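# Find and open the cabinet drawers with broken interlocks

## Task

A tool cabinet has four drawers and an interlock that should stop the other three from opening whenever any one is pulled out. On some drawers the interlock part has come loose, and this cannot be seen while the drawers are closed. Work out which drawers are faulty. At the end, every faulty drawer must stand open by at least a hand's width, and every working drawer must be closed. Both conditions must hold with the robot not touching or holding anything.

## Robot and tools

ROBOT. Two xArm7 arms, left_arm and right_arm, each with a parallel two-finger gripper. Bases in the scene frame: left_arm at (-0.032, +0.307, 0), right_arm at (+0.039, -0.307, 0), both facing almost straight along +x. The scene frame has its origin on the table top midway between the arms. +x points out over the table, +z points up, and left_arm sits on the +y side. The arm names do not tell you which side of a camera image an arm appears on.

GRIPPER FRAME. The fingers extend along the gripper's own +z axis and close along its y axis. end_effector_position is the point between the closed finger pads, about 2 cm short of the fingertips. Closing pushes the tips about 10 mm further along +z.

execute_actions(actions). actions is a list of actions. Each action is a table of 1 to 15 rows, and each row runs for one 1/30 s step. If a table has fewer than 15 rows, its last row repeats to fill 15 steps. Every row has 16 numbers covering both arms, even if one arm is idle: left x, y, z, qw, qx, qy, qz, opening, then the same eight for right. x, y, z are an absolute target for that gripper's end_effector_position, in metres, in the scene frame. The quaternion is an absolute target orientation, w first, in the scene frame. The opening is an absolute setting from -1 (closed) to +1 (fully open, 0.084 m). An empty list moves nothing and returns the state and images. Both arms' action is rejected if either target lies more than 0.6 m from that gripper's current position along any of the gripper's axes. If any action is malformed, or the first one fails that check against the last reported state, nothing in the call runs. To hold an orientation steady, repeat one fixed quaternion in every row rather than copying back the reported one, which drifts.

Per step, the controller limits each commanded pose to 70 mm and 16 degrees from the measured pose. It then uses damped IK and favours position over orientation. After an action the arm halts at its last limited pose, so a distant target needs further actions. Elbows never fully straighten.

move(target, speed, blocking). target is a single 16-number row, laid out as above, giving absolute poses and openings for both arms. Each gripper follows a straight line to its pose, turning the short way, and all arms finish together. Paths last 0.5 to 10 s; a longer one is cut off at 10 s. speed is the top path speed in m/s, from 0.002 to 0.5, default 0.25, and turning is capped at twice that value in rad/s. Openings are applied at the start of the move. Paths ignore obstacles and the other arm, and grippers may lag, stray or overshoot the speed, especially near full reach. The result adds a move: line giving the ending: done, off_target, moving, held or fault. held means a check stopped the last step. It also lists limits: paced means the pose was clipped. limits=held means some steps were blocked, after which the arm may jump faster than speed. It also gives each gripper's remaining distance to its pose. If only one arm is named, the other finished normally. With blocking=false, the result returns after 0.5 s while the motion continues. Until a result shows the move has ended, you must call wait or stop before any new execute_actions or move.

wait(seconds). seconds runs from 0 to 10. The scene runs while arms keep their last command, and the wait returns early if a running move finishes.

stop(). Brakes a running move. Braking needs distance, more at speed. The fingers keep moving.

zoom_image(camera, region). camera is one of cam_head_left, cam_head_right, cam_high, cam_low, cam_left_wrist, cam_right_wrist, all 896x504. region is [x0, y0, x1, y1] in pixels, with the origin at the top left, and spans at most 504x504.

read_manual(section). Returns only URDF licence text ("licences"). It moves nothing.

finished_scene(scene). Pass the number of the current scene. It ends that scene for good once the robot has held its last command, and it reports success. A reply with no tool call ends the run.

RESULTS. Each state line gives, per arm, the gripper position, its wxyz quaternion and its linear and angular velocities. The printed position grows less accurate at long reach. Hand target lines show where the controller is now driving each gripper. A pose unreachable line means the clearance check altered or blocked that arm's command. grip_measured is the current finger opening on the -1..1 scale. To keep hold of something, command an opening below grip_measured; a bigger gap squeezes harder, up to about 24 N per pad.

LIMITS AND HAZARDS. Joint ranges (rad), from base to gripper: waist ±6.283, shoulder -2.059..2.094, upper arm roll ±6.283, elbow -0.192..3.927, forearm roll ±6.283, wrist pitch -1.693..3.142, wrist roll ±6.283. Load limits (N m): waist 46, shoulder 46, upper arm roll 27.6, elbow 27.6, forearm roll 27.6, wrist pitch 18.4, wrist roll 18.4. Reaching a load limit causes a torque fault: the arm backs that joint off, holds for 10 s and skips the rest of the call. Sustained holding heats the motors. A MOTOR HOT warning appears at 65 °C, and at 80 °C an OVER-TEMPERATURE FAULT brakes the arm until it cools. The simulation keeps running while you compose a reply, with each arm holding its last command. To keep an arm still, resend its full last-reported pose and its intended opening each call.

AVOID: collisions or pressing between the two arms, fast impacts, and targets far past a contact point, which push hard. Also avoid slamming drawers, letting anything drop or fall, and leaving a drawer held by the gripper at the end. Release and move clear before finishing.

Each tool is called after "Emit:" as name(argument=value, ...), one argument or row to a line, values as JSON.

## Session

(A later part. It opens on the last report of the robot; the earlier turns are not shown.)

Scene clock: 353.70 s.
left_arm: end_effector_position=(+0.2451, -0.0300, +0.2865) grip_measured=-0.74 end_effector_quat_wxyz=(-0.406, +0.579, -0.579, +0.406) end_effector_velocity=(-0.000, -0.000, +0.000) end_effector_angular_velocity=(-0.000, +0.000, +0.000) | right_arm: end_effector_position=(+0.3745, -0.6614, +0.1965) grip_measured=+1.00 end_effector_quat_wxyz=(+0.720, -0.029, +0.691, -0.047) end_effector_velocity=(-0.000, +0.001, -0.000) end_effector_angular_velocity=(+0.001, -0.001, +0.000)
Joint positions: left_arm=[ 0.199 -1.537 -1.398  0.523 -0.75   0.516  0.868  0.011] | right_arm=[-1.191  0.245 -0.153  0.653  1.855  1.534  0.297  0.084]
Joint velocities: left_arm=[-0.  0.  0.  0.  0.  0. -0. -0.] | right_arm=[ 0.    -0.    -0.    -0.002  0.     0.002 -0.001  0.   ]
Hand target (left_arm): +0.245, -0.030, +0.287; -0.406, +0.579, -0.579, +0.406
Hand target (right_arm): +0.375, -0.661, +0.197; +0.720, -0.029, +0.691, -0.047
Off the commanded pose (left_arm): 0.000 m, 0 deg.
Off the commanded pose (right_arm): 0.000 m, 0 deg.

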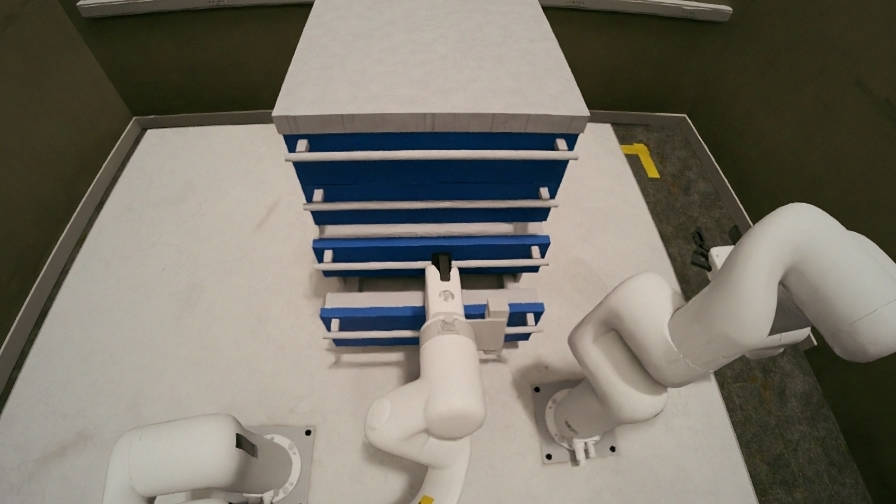

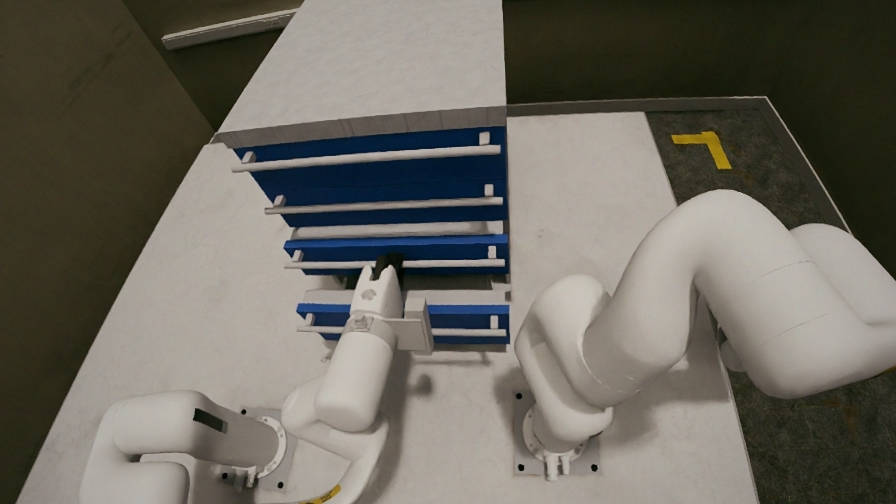

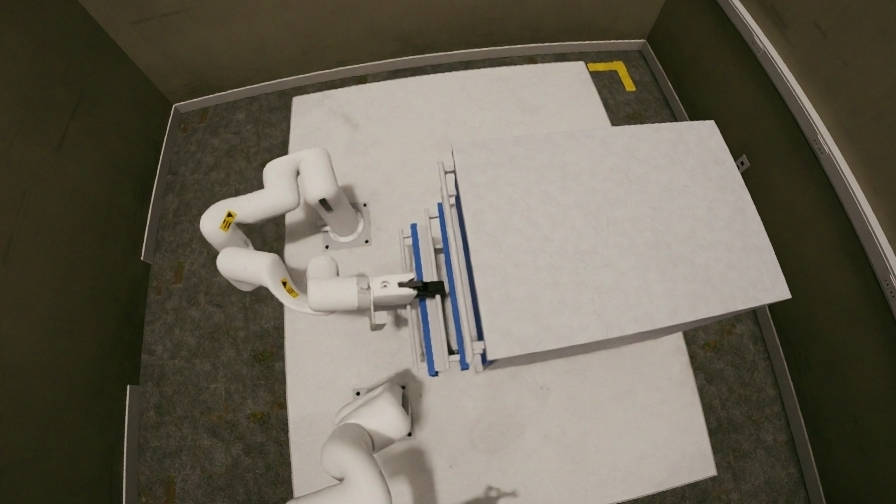

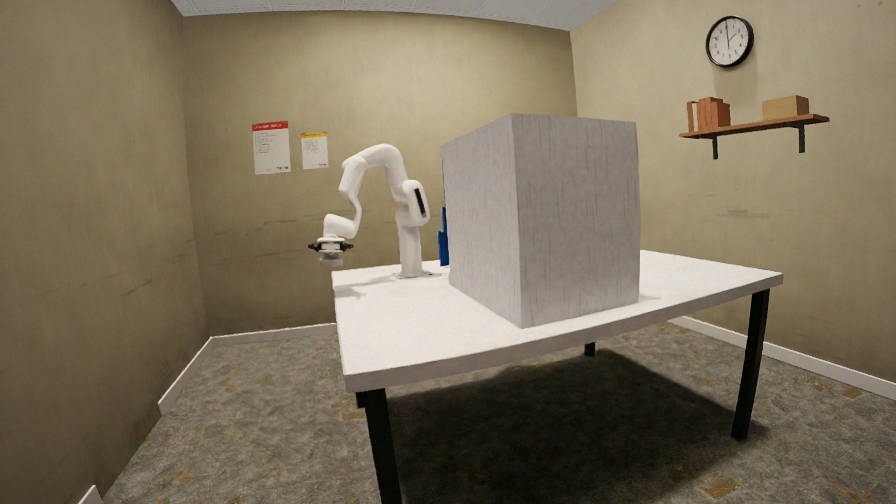

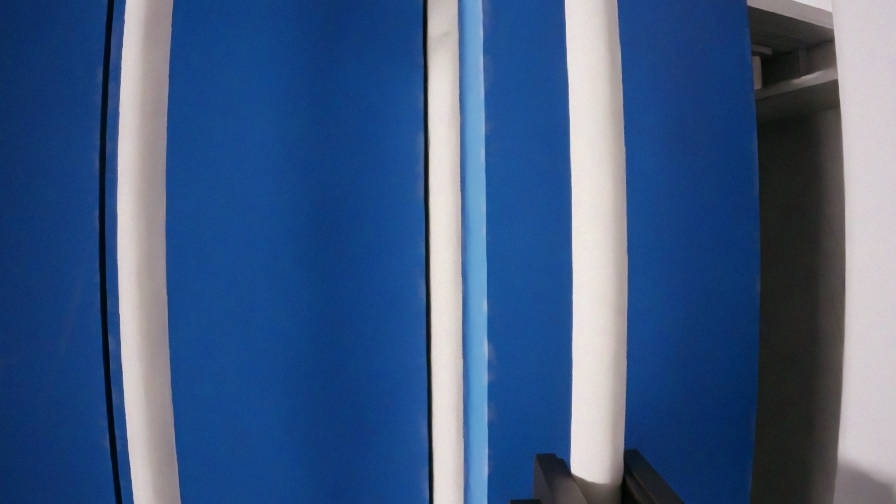

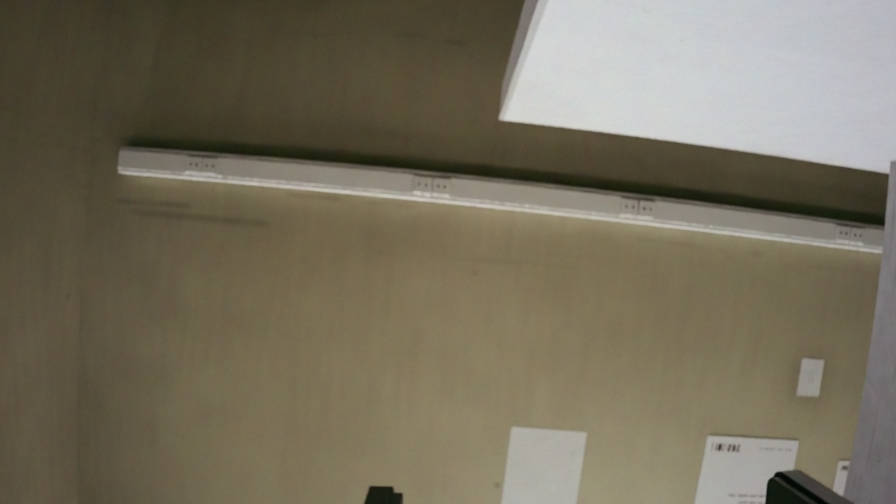

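Emit:
move(
  target=[0.165,-0.03,0.2865,0.4056,-0.5792,0.5792,-0.4056,-1,0.3745,-0.6614,0.1965,0.72,-0.029,0.691,-0.047,1],
  speed=0.08,
)

Emit:
zoom_image(
  camera="cam_head_right",
  region=[400,190,560,330],
)

Emit:
zoom_image(
  camera="cam_high",
  region=[400,300,510,390],
)

Scene clock: 361.63 s.
left_arm: end_effector_position=(+0.1655, -0.0302, +0.2864) grip_measured=-0.74 end_effector_quat_wxyz=(-0.405, +0.579, -0.579, +0.406) end_effector_velocity=(-0.000, +0.000, -0.000) end_effector_angular_velocity=(+0.000, -0.000, +0.001) | right_arm: end_effector_position=(+0.3745, -0.6614, +0.1965) grip_measured=+1.00 end_effector_quat_wxyz=(+0.720, -0.029, +0.691, -0.047) end_effector_velocity=(-0.000, +0.000, -0.000) end_effector_angular_velocity=(+0.001, +0.001, +0.000)
Joint positions: left_arm=[-0.044 -1.684 -1.355  0.518 -0.642  0.789  0.73   0.011] | right_arm=[-1.191  0.245 -0.153  0.653  1.855  1.534  0.297  0.084]
Joint velocities: left_arm=[ 0.    -0.001  0.     0.001  0.001  0.002 -0.001 -0.   ] | right_arm=[ 0.    -0.     0.    -0.001 -0.    -0.001 -0.    -0.   ]
Hand target (left_arm): +0.165, -0.030, +0.286; -0.405, +0.579, -0.579, +0.406
Hand target (right_arm): +0.375, -0.661, +0.197; +0.720, -0.029, +0.691, -0.047
Off the commanded pose (left_arm): 0.001 m, 0 deg.
Off the commanded pose (right_arm): 0.000 m, 0 deg.
move: done

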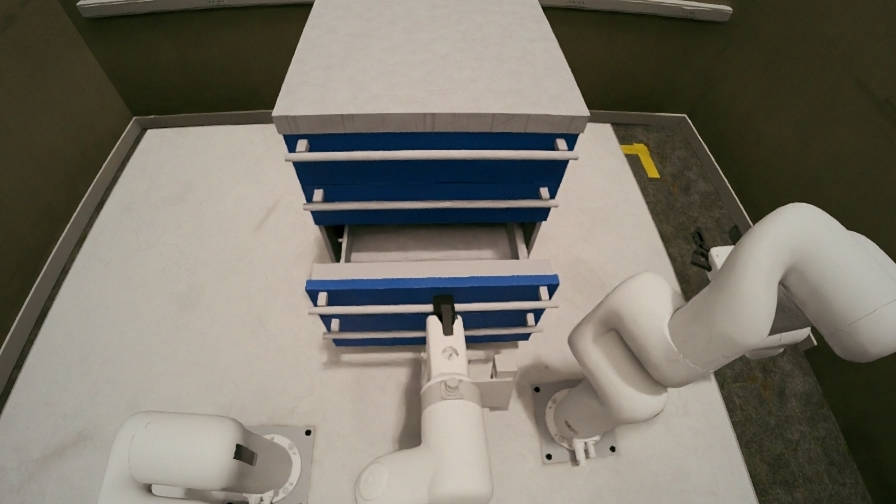

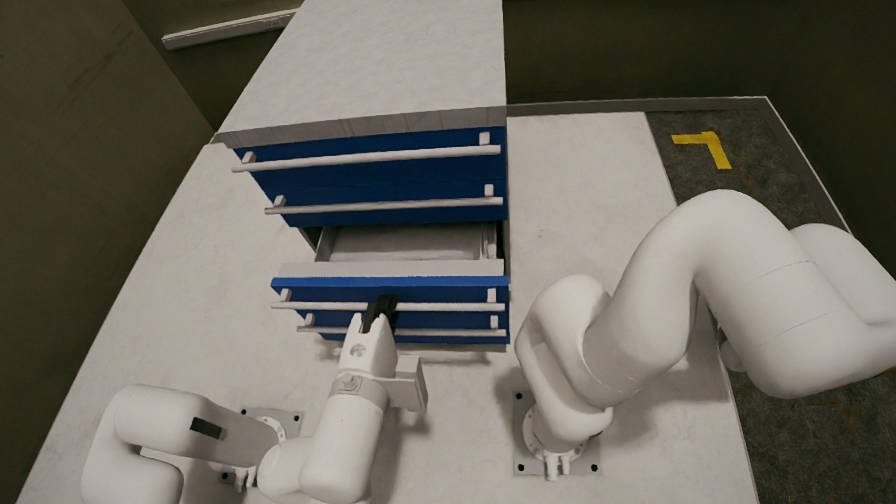

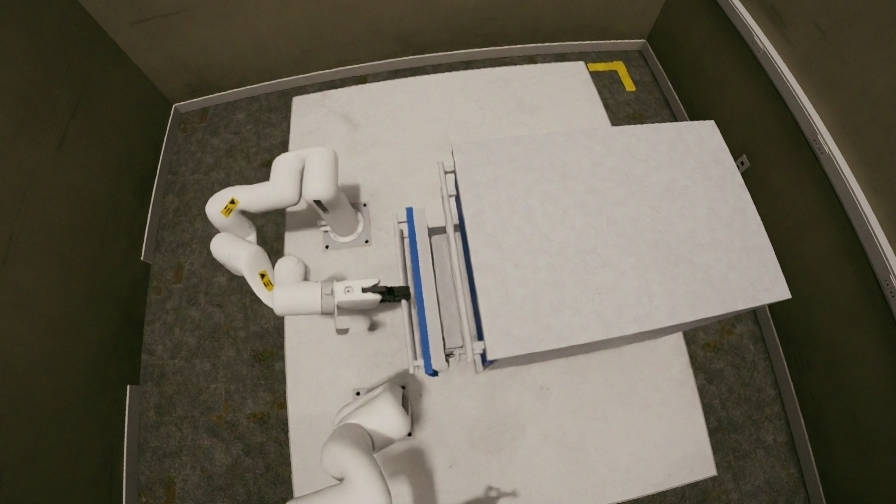

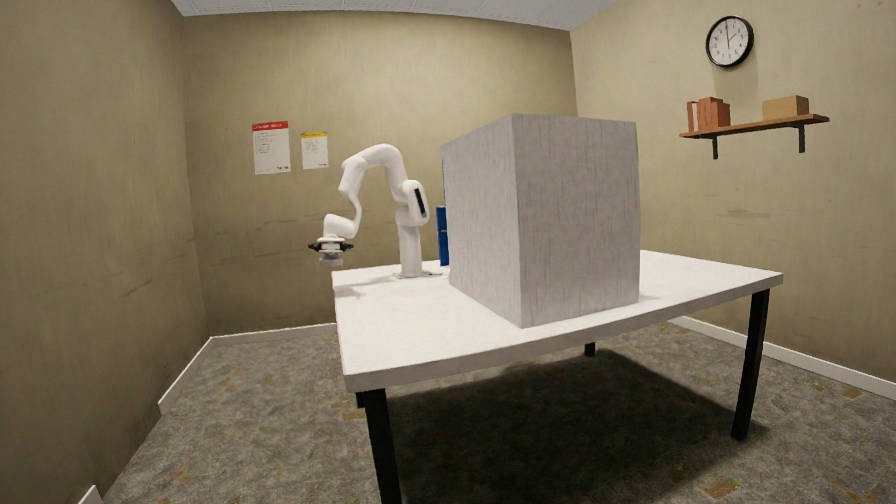

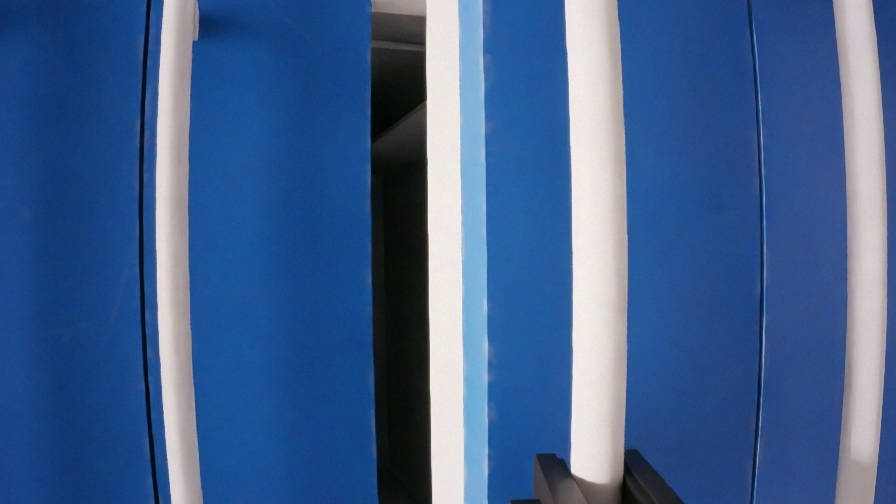

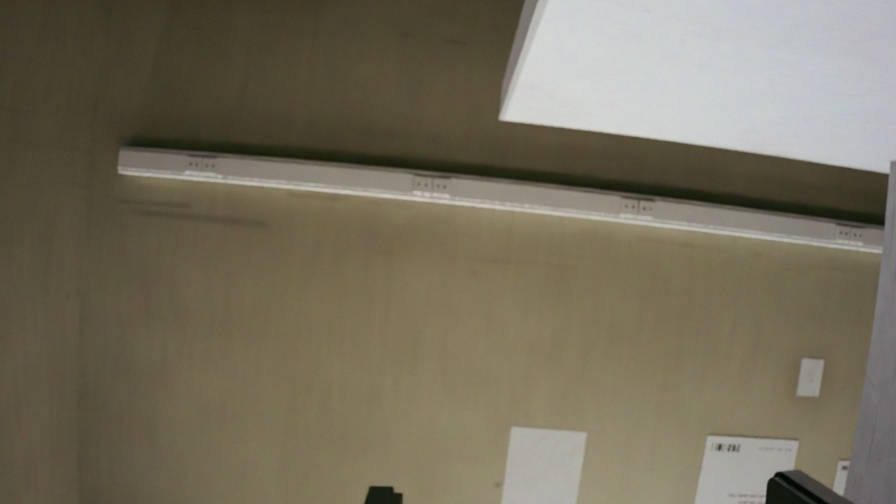

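Region (400, 190, 560, 330) of cam_head_right's 896x504 image, scaled by 3.150, with more detail than that image has; it fills the top 441 rows of this view, and the rest is white.

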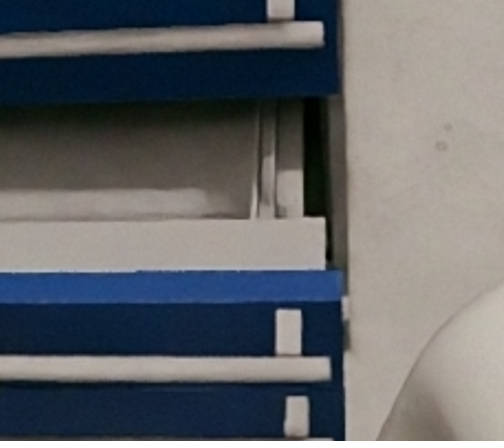

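Region (400, 300, 510, 390) of cam_high's 896x504 image, scaled by 4.582, with more detail than that image has; it fills the top 412 rows of this view, and the rest is white.

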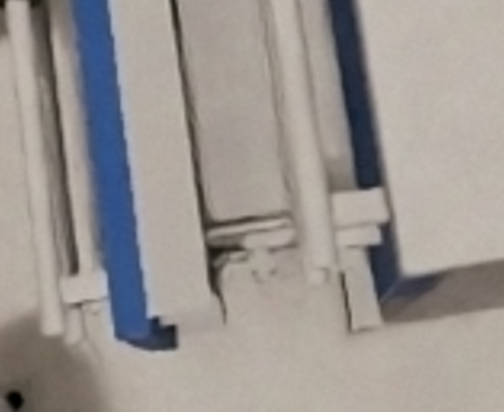

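Emit:
zoom_image(
  camera="cam_head_right",
  region=[465,210,525,270],
)

Emit:
zoom_image(
  camera="cam_head_left",
  region=[490,210,560,280],
)

Emit:
zoom_image(
  camera="cam_left_wrist",
  region=[340,0,500,160],
)

Region (465, 210, 525, 270) of cam_head_right's 896x504 image, scaled by 8.400, with more detail than that image has.

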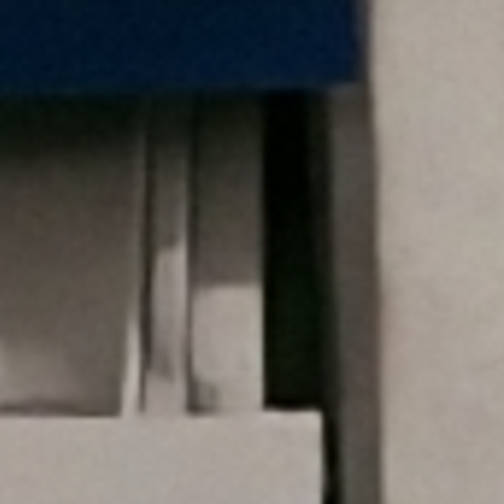

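Region (490, 210, 560, 280) of cam_head_left's 896x504 image, scaled by 7.200, with more detail than that image has.

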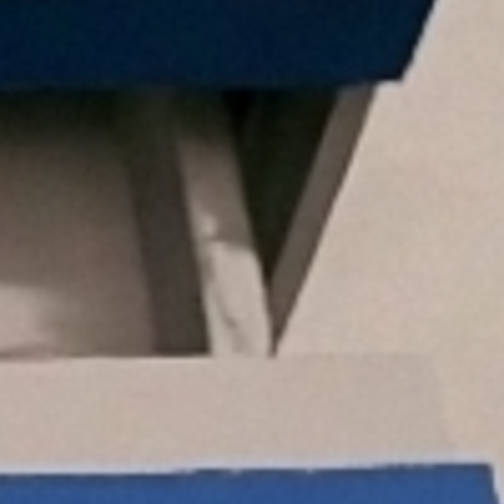

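Region (340, 0, 500, 160) of cam_left_wrist's 896x504 image, scaled by 3.150, with more detail than that image has.

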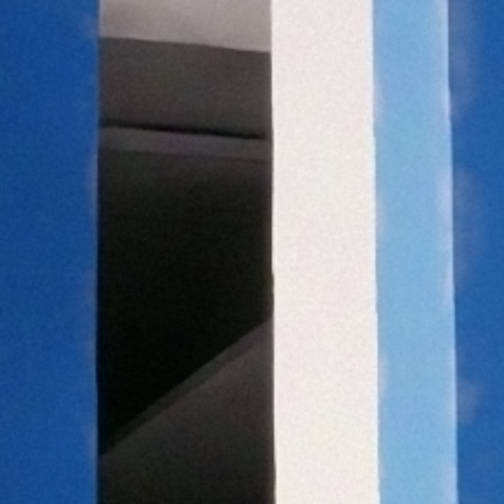

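Emit:
move(
  target=[0.13,-0.03,0.2995,0.4056,-0.5792,0.5792,-0.4056,0.0,0.3745,-0.6614,0.1965,0.72,-0.029,0.691,-0.047,1],
  speed=0.06,
)

Emit:
move(
  target=[0.13,-0.03,0.40,0.4056,-0.5792,0.5792,-0.4056,0.0,0.3745,-0.6614,0.1965,0.72,-0.029,0.691,-0.047,1],
  speed=0.15,
)

Emit:
move(
  target=[0.25,-0.03,0.4015,0.4056,-0.5792,0.5792,-0.4056,0.0,0.3745,-0.6614,0.1965,0.72,-0.029,0.691,-0.047,1],
  speed=0.15,
)

Scene clock: 387.00 s.
left_arm: end_effector_position=(+0.1303, -0.0299, +0.2993) grip_measured=-0.01 end_effector_quat_wxyz=(-0.406, +0.579, -0.579, +0.405) end_effector_velocity=(+0.000, +0.001, -0.000) end_effector_angular_velocity=(+0.001, +0.001, +0.003) | right_arm: end_effector_position=(+0.3745, -0.6614, +0.1965) grip_measured=+1.00 end_effector_quat_wxyz=(+0.720, -0.029, +0.691, -0.047) end_effector_velocity=(-0.000, -0.000, -0.000) end_effector_angular_velocity=(-0.000, +0.002, -0.001)
Joint positions: left_arm=[-0.118 -1.725 -1.3    0.554 -0.577  0.915  0.699  0.044] | right_arm=[-1.191  0.245 -0.153  0.653  1.855  1.534  0.297  0.084]
Joint velocities: left_arm=[ 0.001 -0.     0.    -0.     0.001  0.002 -0.    -0.   ] | right_arm=[-0.     0.     0.    -0.     0.    -0.002 -0.     0.   ]
Hand target (left_arm): +0.130, -0.030, +0.299; -0.405, +0.579, -0.579, +0.406
Hand target (right_arm): +0.375, -0.661, +0.197; +0.720, -0.029, +0.691, -0.047
Off the commanded pose (left_arm): 0.000 m, 0 deg.
Off the commanded pose (right_arm): 0.000 m, 0 deg.
move: done

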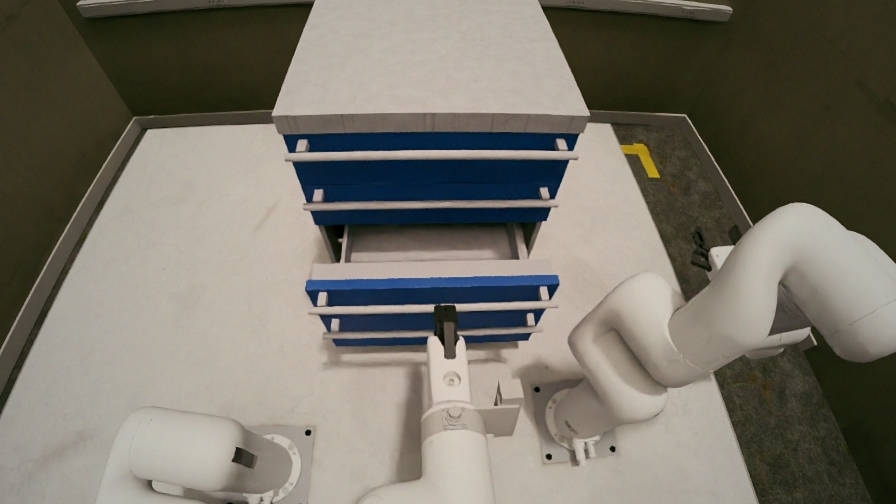

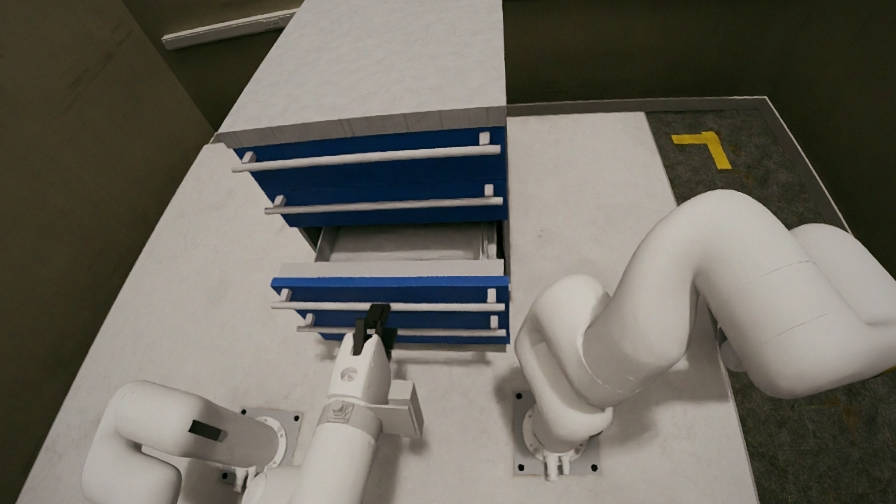

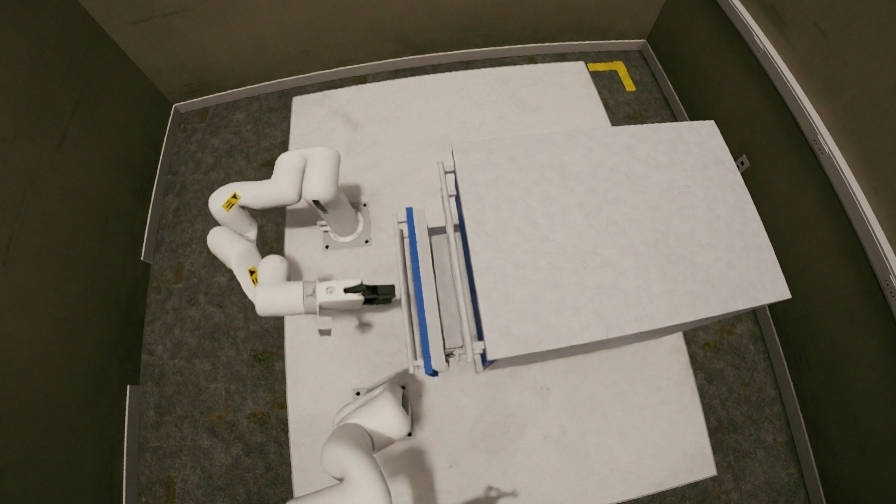

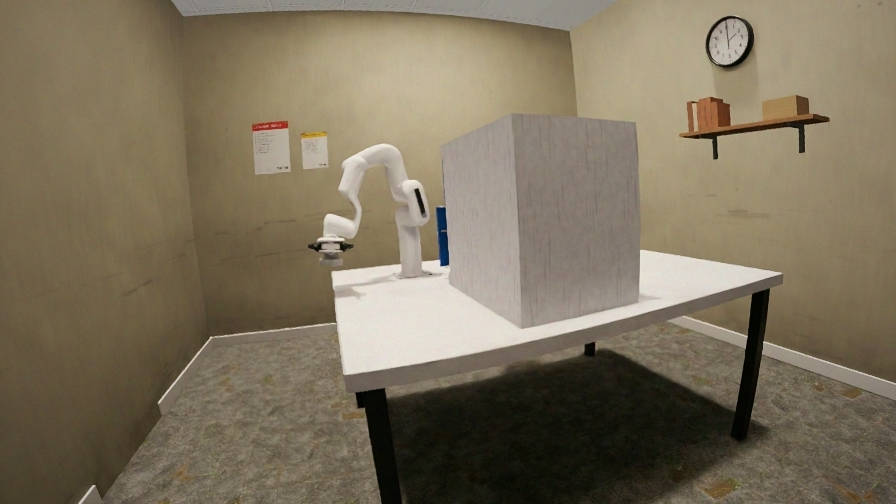

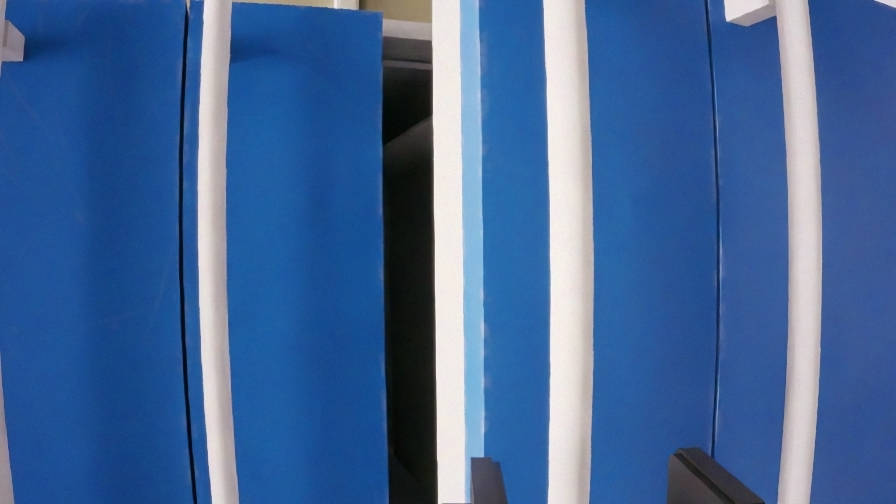

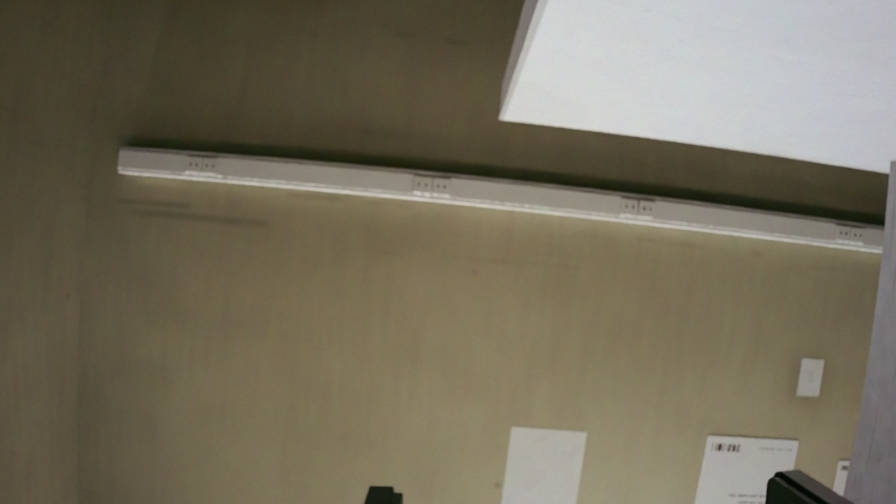

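Scene clock: 388.00 s.
left_arm: end_effector_position=(+0.1299, -0.0305, +0.3991) grip_measured=-0.01 end_effector_quat_wxyz=(-0.406, +0.579, -0.580, +0.405) end_effector_velocity=(-0.001, -0.000, +0.002) end_effector_angular_velocity=(-0.000, -0.001, -0.001) | right_arm: end_effector_position=(+0.3745, -0.6614, +0.1965) grip_measured=+1.00 end_effector_quat_wxyz=(+0.720, -0.029, +0.691, -0.047) end_effector_velocity=(-0.000, -0.000, -0.000) end_effector_angular_velocity=(-0.000, +0.000, -0.001)
Joint positions: left_arm=[ 0.011 -1.64  -1.031  0.704 -0.436  0.974  0.838  0.044] | right_arm=[-1.191  0.245 -0.153  0.653  1.855  1.534  0.297  0.084]
Joint velocities: left_arm=[ 0.001  0.     0.003  0.003  0.001  0.001  0.002 -0.   ] | right_arm=[-0.001 -0.    -0.    -0.     0.     0.    -0.001  0.   ]
Hand target (left_arm): +0.130, -0.030, +0.400; -0.405, +0.579, -0.580, +0.405
Hand target (right_arm): +0.375, -0.661, +0.196; +0.720, -0.029, +0.691, -0.047
Off the commanded pose (left_arm): 0.001 m, 0 deg.
Off the commanded pose (right_arm): 0.000 m, 0 deg.
move: done

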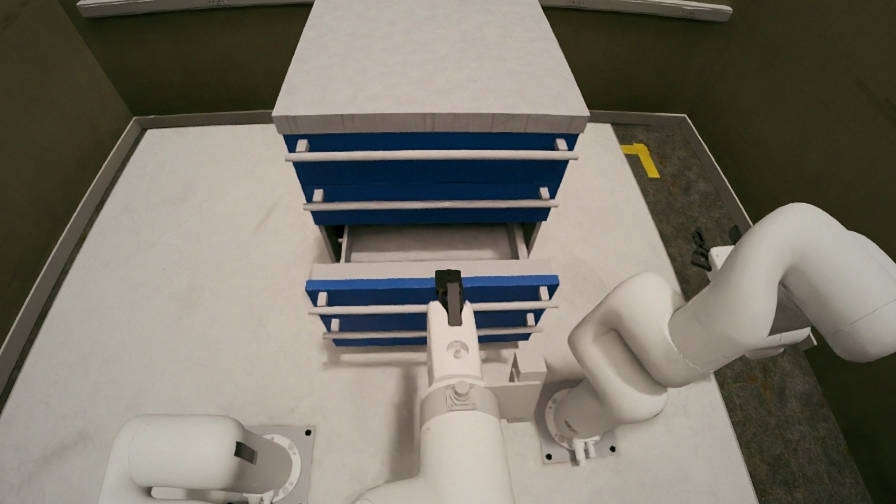

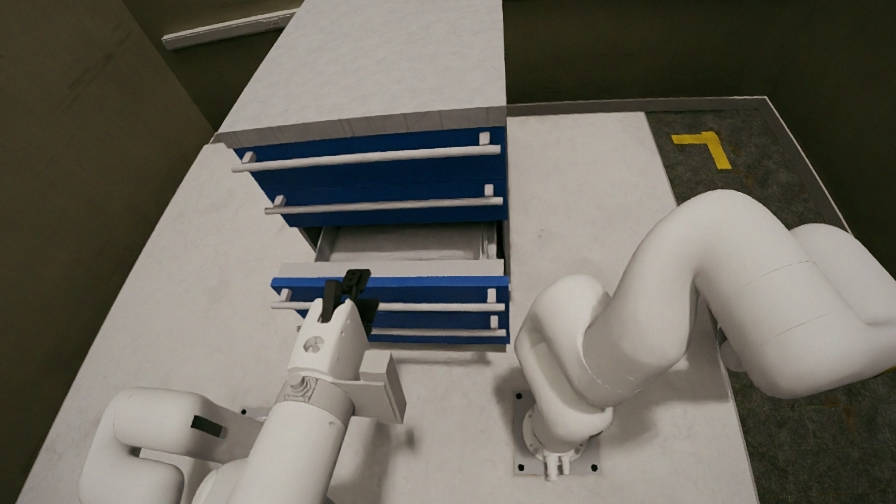

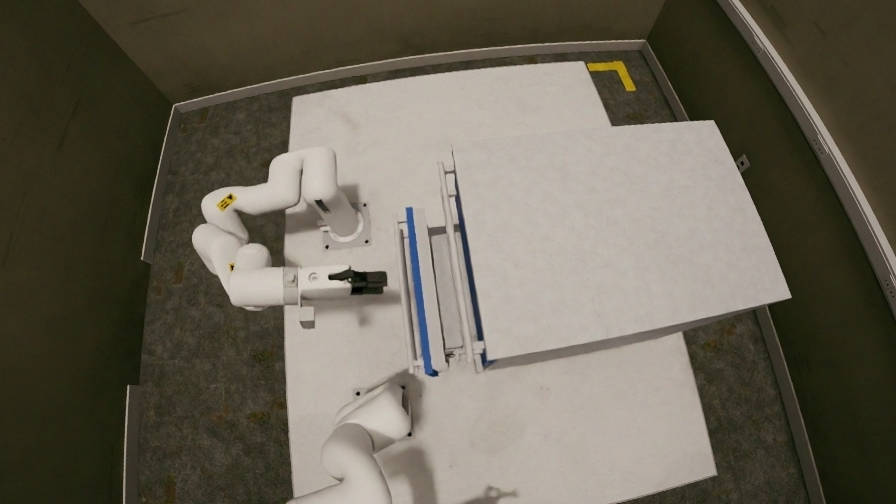

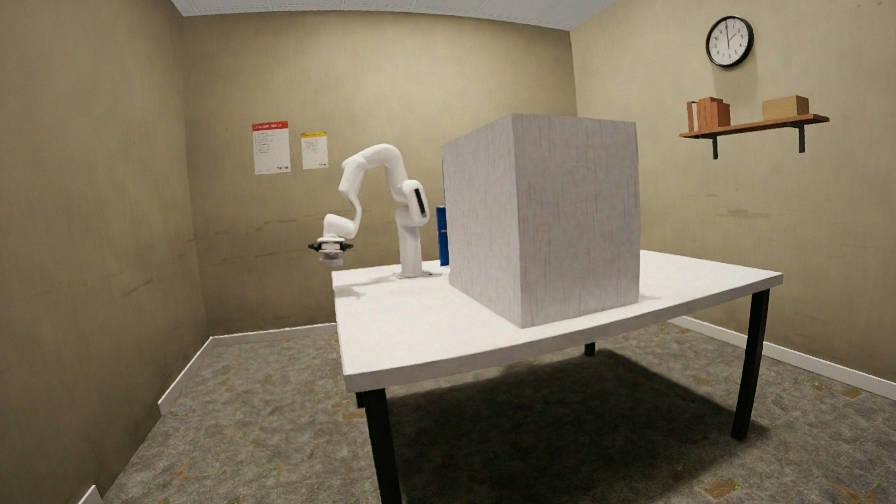

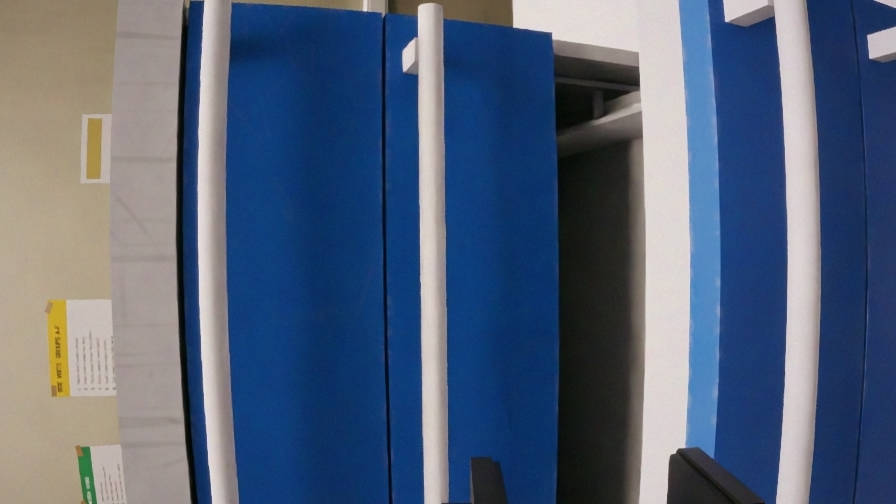

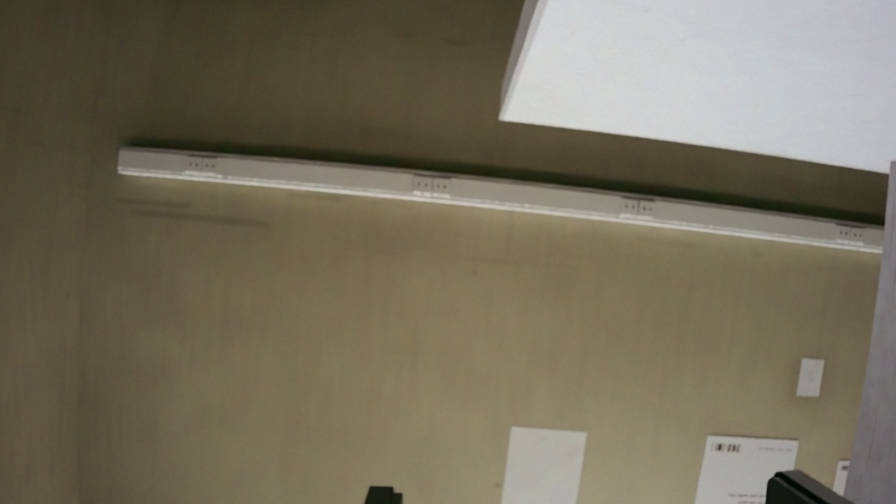

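Scene clock: 389.23 s.
left_arm: end_effector_position=(+0.2493, -0.0302, +0.4016) grip_measured=-0.01 end_effector_quat_wxyz=(-0.406, +0.579, -0.579, +0.406) end_effector_velocity=(+0.003, +0.003, -0.002) end_effector_angular_velocity=(-0.000, +0.005, +0.008) | right_arm: end_effector_position=(+0.3745, -0.6614, +0.1965) grip_measured=+1.00 end_effector_quat_wxyz=(+0.720, -0.029, +0.691, -0.047) end_effector_velocity=(+0.000, +0.000, +0.000) end_effector_angular_velocity=(+0.001, -0.001, +0.002)
Joint positions: left_arm=[ 0.268 -1.425 -1.088  0.678 -0.528  0.622  0.971  0.044] | right_arm=[-1.191  0.245 -0.153  0.653  1.855  1.534  0.297  0.084]
Joint velocities: left_arm=[ 0.004  0.003 -0.    -0.005 -0.     0.     0.    -0.   ] | right_arm=[ 0.001  0.    -0.    -0.    -0.001  0.002  0.001  0.   ]
Hand target (left_arm): +0.250, -0.030, +0.401; -0.406, +0.579, -0.579, +0.406
Hand target (right_arm): +0.375, -0.661, +0.196; +0.720, -0.029, +0.691, -0.047
Off the commanded pose (left_arm): 0.001 m, 0 deg.
Off the commanded pose (right_arm): 0.000 m, 0 deg.
move: done

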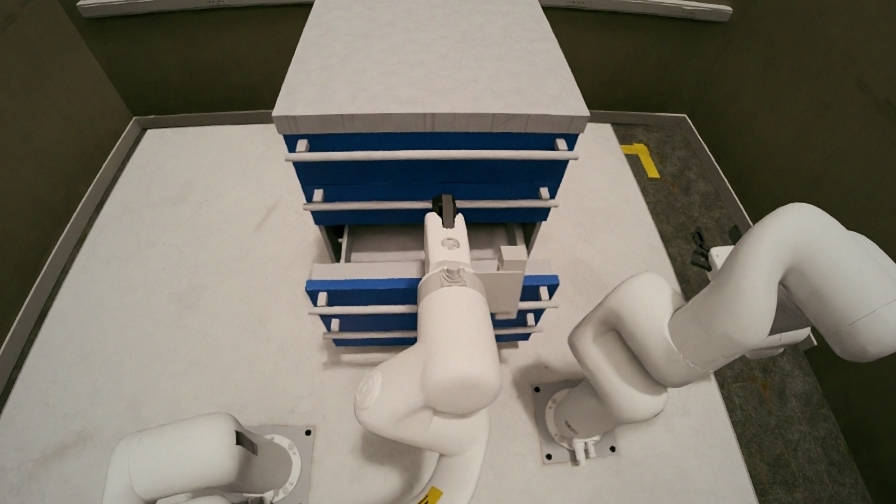

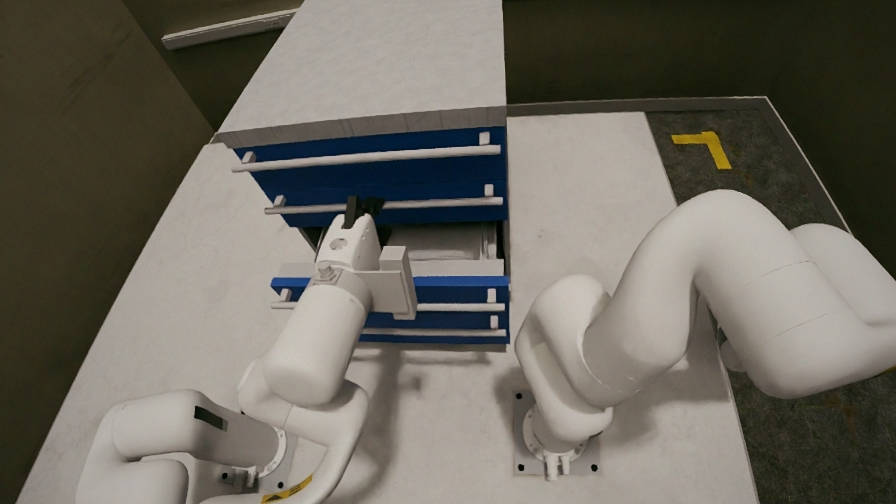

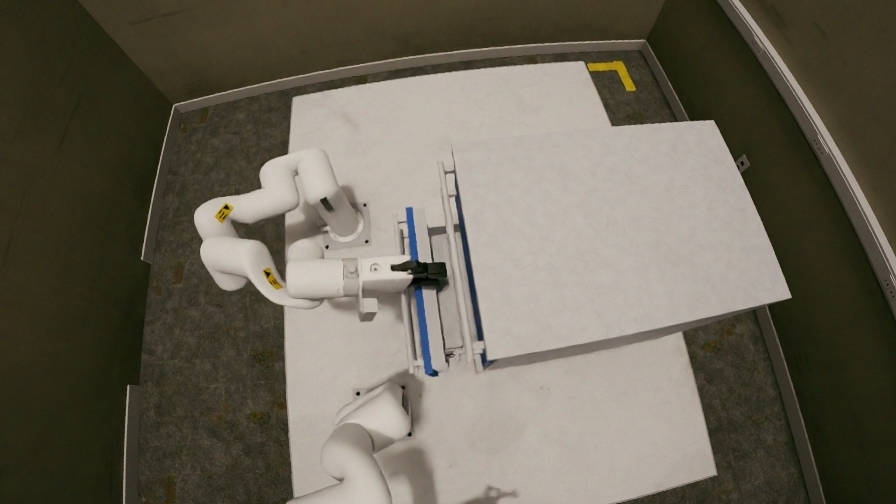

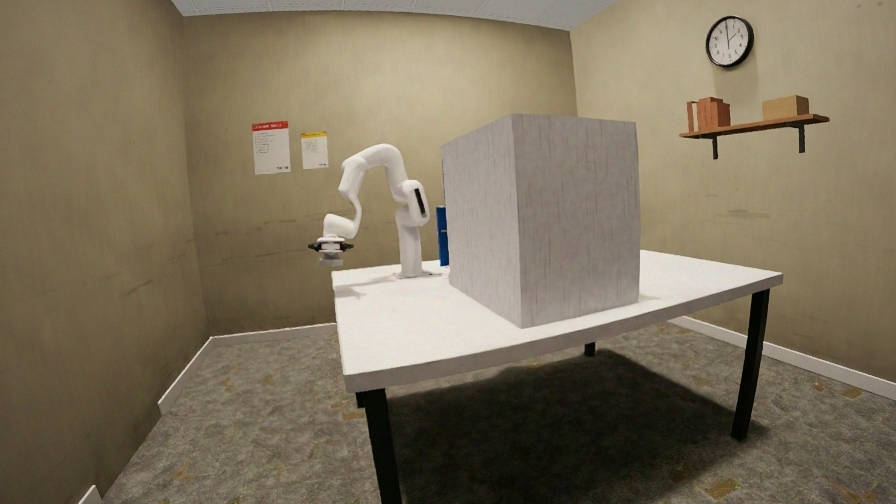

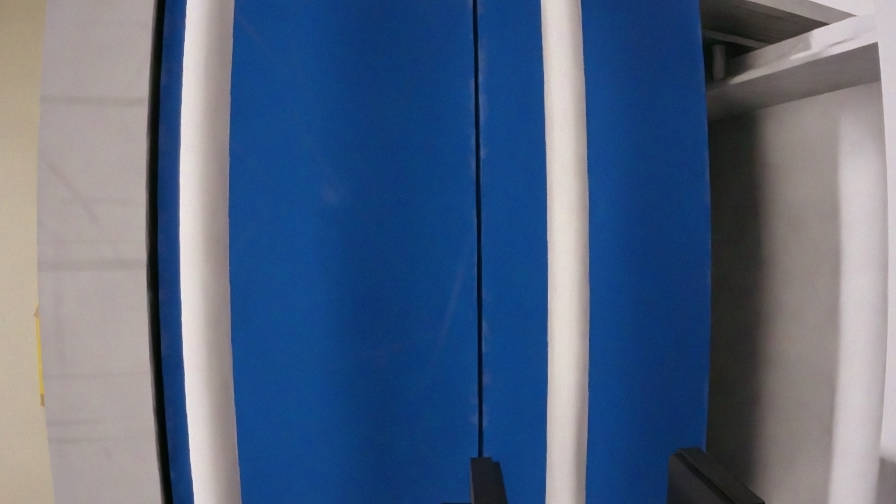

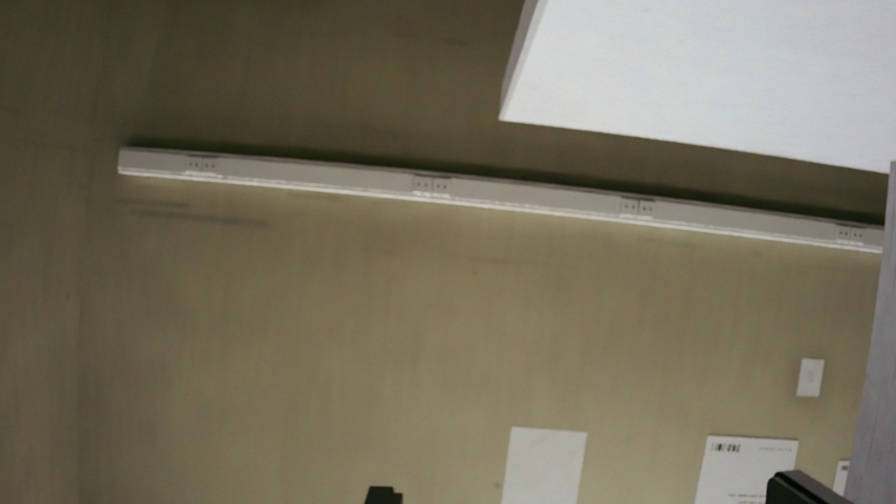

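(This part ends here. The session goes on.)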